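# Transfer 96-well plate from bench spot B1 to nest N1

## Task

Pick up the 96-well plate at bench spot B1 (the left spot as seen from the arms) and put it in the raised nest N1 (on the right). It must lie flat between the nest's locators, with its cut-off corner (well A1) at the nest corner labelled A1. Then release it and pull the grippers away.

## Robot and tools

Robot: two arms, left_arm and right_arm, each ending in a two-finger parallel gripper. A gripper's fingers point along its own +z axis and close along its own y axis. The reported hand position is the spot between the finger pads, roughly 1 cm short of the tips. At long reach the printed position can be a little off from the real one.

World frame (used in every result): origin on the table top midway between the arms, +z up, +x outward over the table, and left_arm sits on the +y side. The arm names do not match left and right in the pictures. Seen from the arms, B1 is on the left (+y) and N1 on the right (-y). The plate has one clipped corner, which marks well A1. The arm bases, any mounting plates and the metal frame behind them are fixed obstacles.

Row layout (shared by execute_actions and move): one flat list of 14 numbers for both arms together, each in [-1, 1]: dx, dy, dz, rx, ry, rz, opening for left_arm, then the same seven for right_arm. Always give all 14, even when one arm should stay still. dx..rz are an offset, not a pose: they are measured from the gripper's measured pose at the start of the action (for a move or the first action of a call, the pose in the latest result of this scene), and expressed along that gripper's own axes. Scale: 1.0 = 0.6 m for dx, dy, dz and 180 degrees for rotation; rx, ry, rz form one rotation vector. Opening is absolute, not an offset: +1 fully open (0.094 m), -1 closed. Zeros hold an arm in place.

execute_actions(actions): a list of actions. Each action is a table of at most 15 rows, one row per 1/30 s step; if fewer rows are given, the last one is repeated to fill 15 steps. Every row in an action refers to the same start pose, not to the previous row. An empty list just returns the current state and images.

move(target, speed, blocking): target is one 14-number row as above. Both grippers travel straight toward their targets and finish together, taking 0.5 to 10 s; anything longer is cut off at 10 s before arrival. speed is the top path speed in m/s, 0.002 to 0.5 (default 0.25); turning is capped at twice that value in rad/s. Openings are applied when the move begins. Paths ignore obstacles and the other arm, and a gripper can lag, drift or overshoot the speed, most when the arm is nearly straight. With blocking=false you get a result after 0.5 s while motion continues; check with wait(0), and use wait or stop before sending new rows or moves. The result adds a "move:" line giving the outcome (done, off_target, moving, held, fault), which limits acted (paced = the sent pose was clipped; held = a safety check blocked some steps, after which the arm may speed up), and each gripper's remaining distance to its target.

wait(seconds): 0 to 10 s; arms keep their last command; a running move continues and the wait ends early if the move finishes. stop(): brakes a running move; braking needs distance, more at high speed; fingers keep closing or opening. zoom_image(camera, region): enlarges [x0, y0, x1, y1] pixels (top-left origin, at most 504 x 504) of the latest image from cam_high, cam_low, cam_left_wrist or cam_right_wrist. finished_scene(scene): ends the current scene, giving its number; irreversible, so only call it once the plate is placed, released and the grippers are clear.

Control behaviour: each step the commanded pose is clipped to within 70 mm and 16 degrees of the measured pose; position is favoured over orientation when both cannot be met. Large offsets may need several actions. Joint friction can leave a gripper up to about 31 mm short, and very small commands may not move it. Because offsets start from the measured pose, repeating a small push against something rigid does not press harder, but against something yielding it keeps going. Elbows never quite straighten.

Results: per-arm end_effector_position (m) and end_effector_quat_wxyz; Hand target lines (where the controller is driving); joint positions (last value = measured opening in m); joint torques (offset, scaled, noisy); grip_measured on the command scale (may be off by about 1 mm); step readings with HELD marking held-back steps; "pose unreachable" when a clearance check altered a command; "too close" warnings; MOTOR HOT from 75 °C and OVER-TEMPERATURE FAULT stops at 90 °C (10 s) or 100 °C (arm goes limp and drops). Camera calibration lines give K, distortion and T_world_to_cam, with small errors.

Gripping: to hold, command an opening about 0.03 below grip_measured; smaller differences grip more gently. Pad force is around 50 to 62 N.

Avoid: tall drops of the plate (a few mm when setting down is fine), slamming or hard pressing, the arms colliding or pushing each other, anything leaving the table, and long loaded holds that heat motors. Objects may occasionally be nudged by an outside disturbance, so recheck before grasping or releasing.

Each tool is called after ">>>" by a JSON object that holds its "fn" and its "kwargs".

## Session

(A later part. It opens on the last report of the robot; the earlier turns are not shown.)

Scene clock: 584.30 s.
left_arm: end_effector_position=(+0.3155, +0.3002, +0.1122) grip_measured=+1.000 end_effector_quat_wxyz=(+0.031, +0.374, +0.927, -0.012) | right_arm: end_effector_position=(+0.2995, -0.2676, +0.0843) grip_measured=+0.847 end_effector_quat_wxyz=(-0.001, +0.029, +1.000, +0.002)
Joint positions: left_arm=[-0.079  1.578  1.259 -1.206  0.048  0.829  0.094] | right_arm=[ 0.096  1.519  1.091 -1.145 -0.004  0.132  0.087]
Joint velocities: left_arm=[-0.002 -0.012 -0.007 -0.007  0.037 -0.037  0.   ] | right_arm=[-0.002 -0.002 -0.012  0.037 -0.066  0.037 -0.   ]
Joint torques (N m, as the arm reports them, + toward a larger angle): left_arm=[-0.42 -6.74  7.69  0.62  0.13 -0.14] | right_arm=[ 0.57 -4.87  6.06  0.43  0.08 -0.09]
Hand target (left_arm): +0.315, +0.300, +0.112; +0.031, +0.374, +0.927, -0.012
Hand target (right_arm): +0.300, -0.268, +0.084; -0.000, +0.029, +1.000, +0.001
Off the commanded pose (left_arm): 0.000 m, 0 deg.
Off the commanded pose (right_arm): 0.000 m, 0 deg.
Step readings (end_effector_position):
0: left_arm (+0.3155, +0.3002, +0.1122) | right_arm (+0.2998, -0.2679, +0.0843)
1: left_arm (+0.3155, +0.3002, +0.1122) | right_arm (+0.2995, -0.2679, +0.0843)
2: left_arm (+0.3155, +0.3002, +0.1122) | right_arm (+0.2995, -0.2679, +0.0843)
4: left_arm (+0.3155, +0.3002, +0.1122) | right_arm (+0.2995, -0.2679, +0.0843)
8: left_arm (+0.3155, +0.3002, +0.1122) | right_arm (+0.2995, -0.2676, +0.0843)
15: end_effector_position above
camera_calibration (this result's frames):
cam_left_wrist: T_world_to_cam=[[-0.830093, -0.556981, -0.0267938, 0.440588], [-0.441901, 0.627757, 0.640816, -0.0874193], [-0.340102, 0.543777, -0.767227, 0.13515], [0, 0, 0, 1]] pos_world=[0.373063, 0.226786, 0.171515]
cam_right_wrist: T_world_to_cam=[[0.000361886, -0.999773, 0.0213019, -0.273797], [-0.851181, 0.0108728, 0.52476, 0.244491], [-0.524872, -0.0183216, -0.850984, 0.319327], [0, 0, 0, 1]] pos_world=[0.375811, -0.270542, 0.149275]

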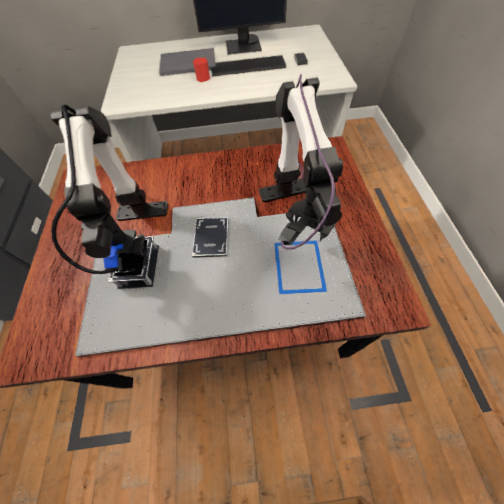

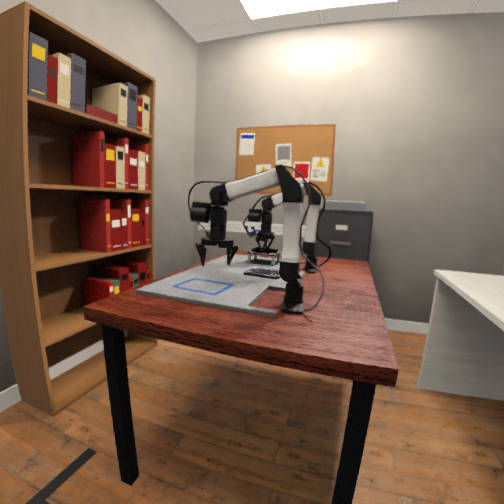

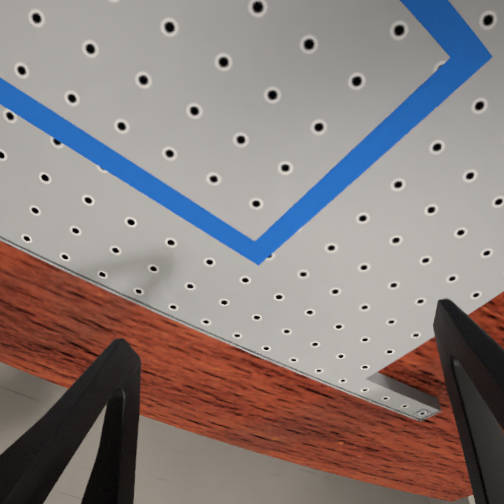

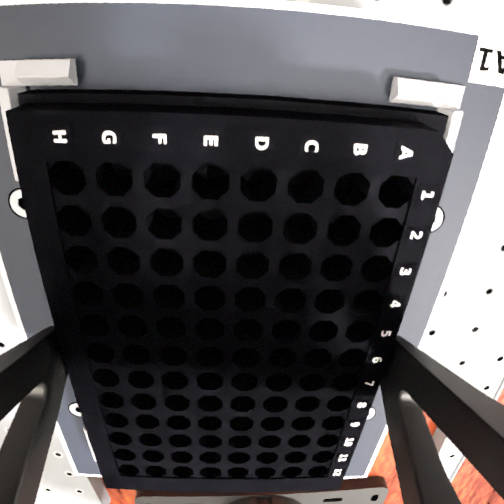

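>>> {"fn": "move", "kwargs": {"target": [0,0,0,0,0,0,1,0.06,0,-0.13,0,0,0,1], "speed": 0.15}}

Scene clock: 591.23 s.
left_arm: end_effector_position=(+0.3155, +0.3002, +0.1122) grip_measured=+1.000 end_effector_quat_wxyz=(+0.031, +0.374, +0.927, -0.012) | right_arm: end_effector_position=(+0.2629, -0.2669, +0.1547) grip_measured=+1.000 end_effector_quat_wxyz=(-0.009, +0.029, +1.000, +0.001)
Joint positions: left_arm=[-0.079  1.578  1.259 -1.206  0.048  0.829  0.094] | right_arm=[ 0.112  1.383  1.253 -1.457 -0.004  0.15   0.094]
Joint velocities: left_arm=[-0.037  0.007  0.012  0.051 -0.081  0.022  0.   ] | right_arm=[ 0.002  0.012  0.012 -0.037 -0.022 -0.051  0.   ]
Joint torques (N m, as the arm reports them, + toward a larger angle): left_arm=[-0.46 -6.68  7.64  0.63  0.13 -0.16] | right_arm=[ 1.41 -4.54  7.48  0.31  0.07  0.01]
Hand target (left_arm): +0.315, +0.300, +0.112; +0.031, +0.374, +0.927, -0.012
Hand target (right_arm): +0.262, -0.265, +0.161; -0.001, +0.029, +1.000, +0.001
Off the commanded pose (left_arm): 0.000 m, 0 deg.
Off the commanded pose (right_arm): 0.008 m, 1 deg.
move: done
camera_calibration (this result's frames):
cam_left_wrist: T_world_to_cam=[[-0.830093, -0.556981, -0.0267938, 0.440588], [-0.441901, 0.627757, 0.640816, -0.0874193], [-0.340102, 0.543777, -0.767227, 0.13515], [0, 0, 0, 1]] pos_world=[0.373063, 0.226786, 0.171515]
cam_right_wrist: T_world_to_cam=[[-0.000437553, -0.999741, 0.0227549, -0.274538], [-0.842859, 0.0126139, 0.537986, 0.172607], [-0.538134, -0.0189437, -0.842646, 0.362058], [0, 0, 0, 1]] pos_world=[0.340199, -0.269785, 0.218474]

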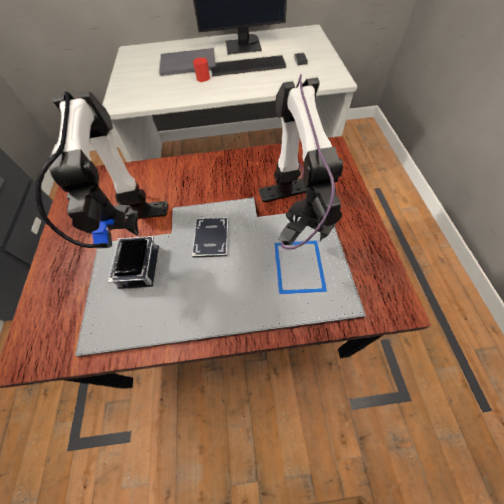

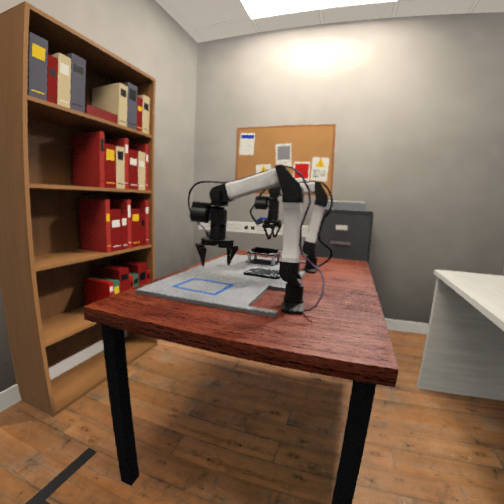

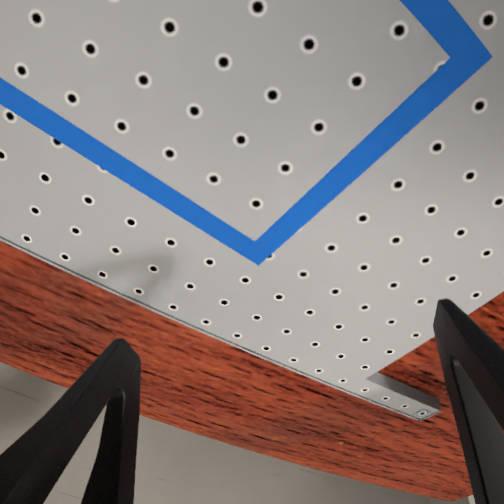

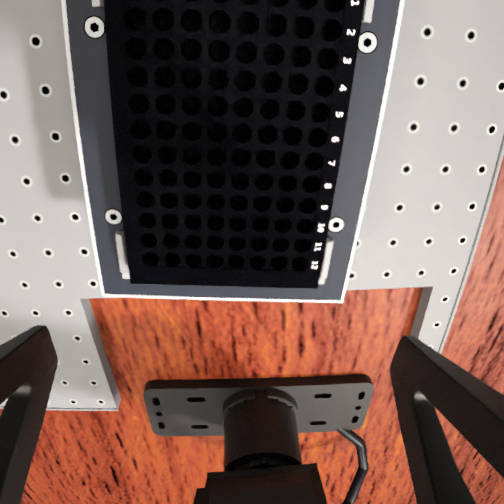

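>>> {"fn": "zoom_image", "kwargs": {"camera": "cam_right_wrist", "region": [90, 190, 360, 310]}}

>>> {"fn": "zoom_image", "kwargs": {"camera": "cam_low", "region": [242, 240, 288, 270]}}

>>> {"fn": "zoom_image", "kwargs": {"camera": "cam_high", "region": [100, 228, 165, 293]}}

Region (90, 190, 360, 310) of cam_right_wrist's 504x504 image, scaled by 1.867, with more detail than that image has.

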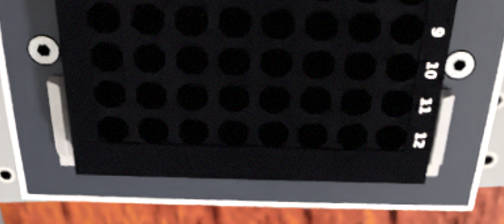

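Region (242, 240, 288, 270) of cam_low's 504x504 image, scaled by 10.957, with more detail than that image has; it fills the top 329 rows of this view, and the rest is white.

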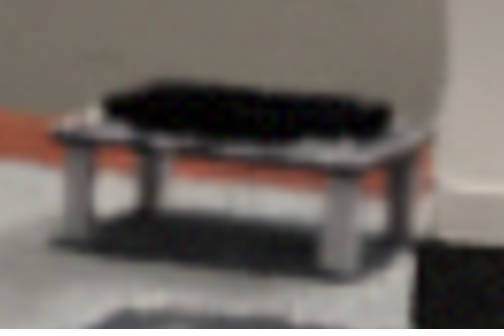

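Region (100, 228, 165, 293) of cam_high's 504x504 image, scaled by 7.754, with more detail than that image has.

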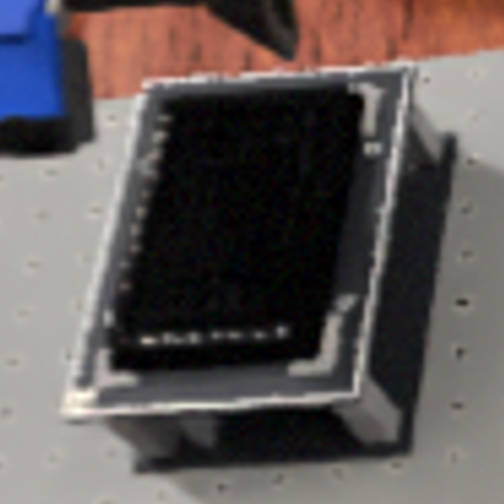

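>>> {"fn": "zoom_image", "kwargs": {"camera": "cam_right_wrist", "region": [95, 200, 195, 305]}}

>>> {"fn": "zoom_image", "kwargs": {"camera": "cam_right_wrist", "region": [260, 205, 360, 310]}}

>>> {"fn": "zoom_image", "kwargs": {"camera": "cam_right_wrist", "region": [60, 0, 410, 80]}}

Region (95, 200, 195, 305) of cam_right_wrist's 504x504 image, scaled by 4.800, with more detail than that image has; it fills the left 480 columns of this view, and the rest is white.

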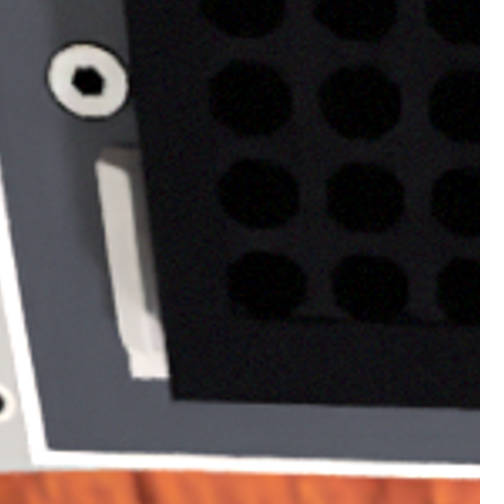

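Region (260, 205, 360, 310) of cam_right_wrist's 504x504 image, scaled by 4.800, with more detail than that image has; it fills the left 480 columns of this view, and the rest is white.

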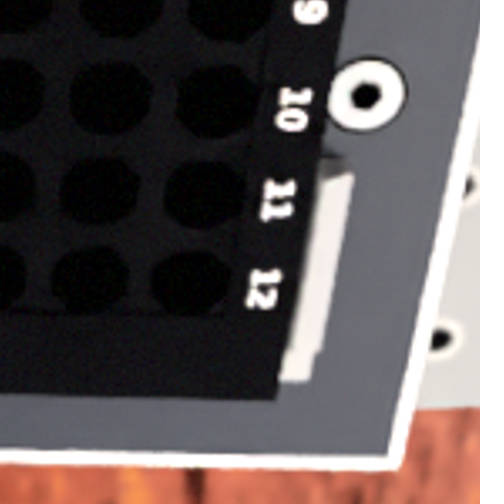

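Region (60, 0, 410, 80) of cam_right_wrist's 504x504 image, scaled by 1.440, with more detail than that image has; it fills the top 115 rows of this view, and the rest is white.

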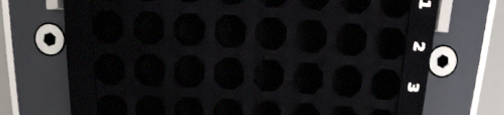

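>>> {"fn": "move", "kwargs": {"target": [0,0,0,0,0,0,1,0.03,0.17,-0.03,0,0,0,1], "speed": 0.3}}

Scene clock: 632.73 s.
left_arm: end_effector_position=(+0.3155, +0.3002, +0.1122) grip_measured=+1.000 end_effector_quat_wxyz=(+0.031, +0.374, +0.927, -0.012) | right_arm: end_effector_position=(+0.2495, -0.1672, +0.1692) grip_measured=+1.000 end_effector_quat_wxyz=(-0.008, +0.027, +1.000, -0.003)
Joint positions: left_arm=[-0.079  1.578  1.259 -1.206  0.048  0.829  0.094] | right_arm=[ 0.552  1.46   1.376 -1.504 -0.004  0.585  0.094]
Joint velocities: left_arm=[-0.012 -0.012 -0.002 -0.051  0.022 -0.051  0.   ] | right_arm=[-0.002 -0.022  0.007 -0.022  0.007  0.007  0.   ]
Joint torques (N m, as the arm reports them, + toward a larger angle): left_arm=[-0.43 -6.63  7.59  0.61  0.12 -0.15] | right_arm=[ 1.19 -3.25  7.61  0.27  0.18 -0.01]
Hand target (left_arm): +0.315, +0.300, +0.112; +0.031, +0.374, +0.927, -0.012
Hand target (right_arm): +0.251, -0.166, +0.171; -0.009, +0.029, +0.999, -0.008
Off the commanded pose (left_arm): 0.000 m, 0 deg.
Off the commanded pose (right_arm): 0.005 m, 0 deg.
move: done
camera_calibration (this result's frames):
cam_left_wrist: T_world_to_cam=[[-0.830093, -0.556981, -0.0267938, 0.440588], [-0.441901, 0.627757, 0.640816, -0.0874193], [-0.340102, 0.543777, -0.767227, 0.13515], [0, 0, 0, 1]] pos_world=[0.373063, 0.226786, 0.171515]
cam_right_wrist: T_world_to_cam=[[0.00380938, -0.999541, 0.0300387, -0.177529], [-0.843036, 0.0129463, 0.537701, 0.152416], [-0.537843, -0.027372, -0.842601, 0.367539], [0, 0, 0, 1]] pos_world=[0.326847, -0.169361, 0.233067]

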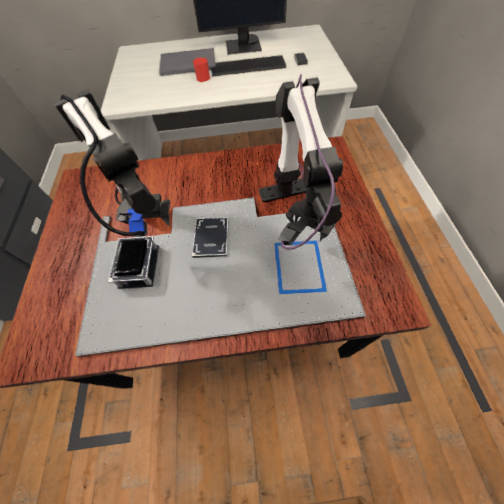

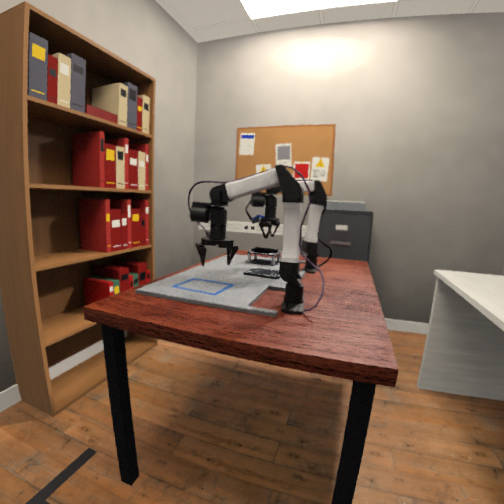

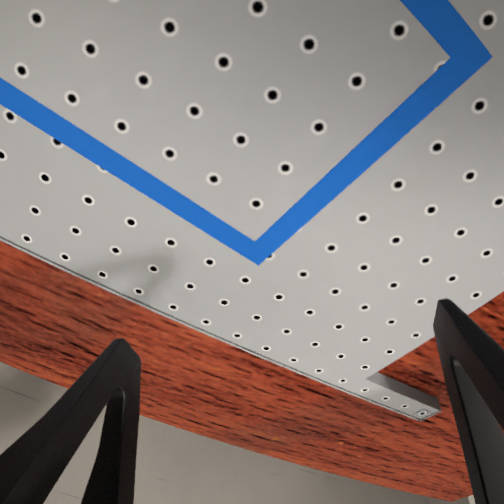

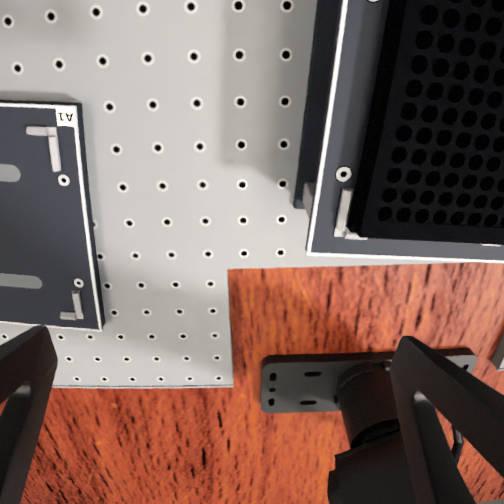

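>>> {"fn": "zoom_image", "kwargs": {"camera": "cam_right_wrist", "region": [315, 160, 405, 255]}}

Region (315, 160, 405, 255) of cam_right_wrist's 504x504 image, scaled by 5.305, with more detail than that image has; it fills the left 477 columns of this view, and the rest is white.

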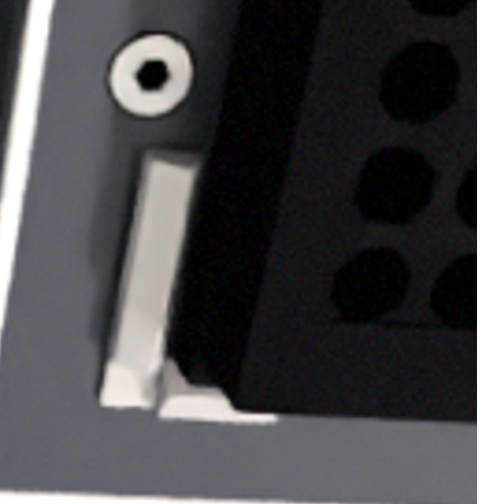

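The plate sits inside the far locator with the chamfer visible above the flange. Done.

>>> {"fn": "finished_scene", "kwargs": {"scene": 1}}

The scene is finished: the task was done.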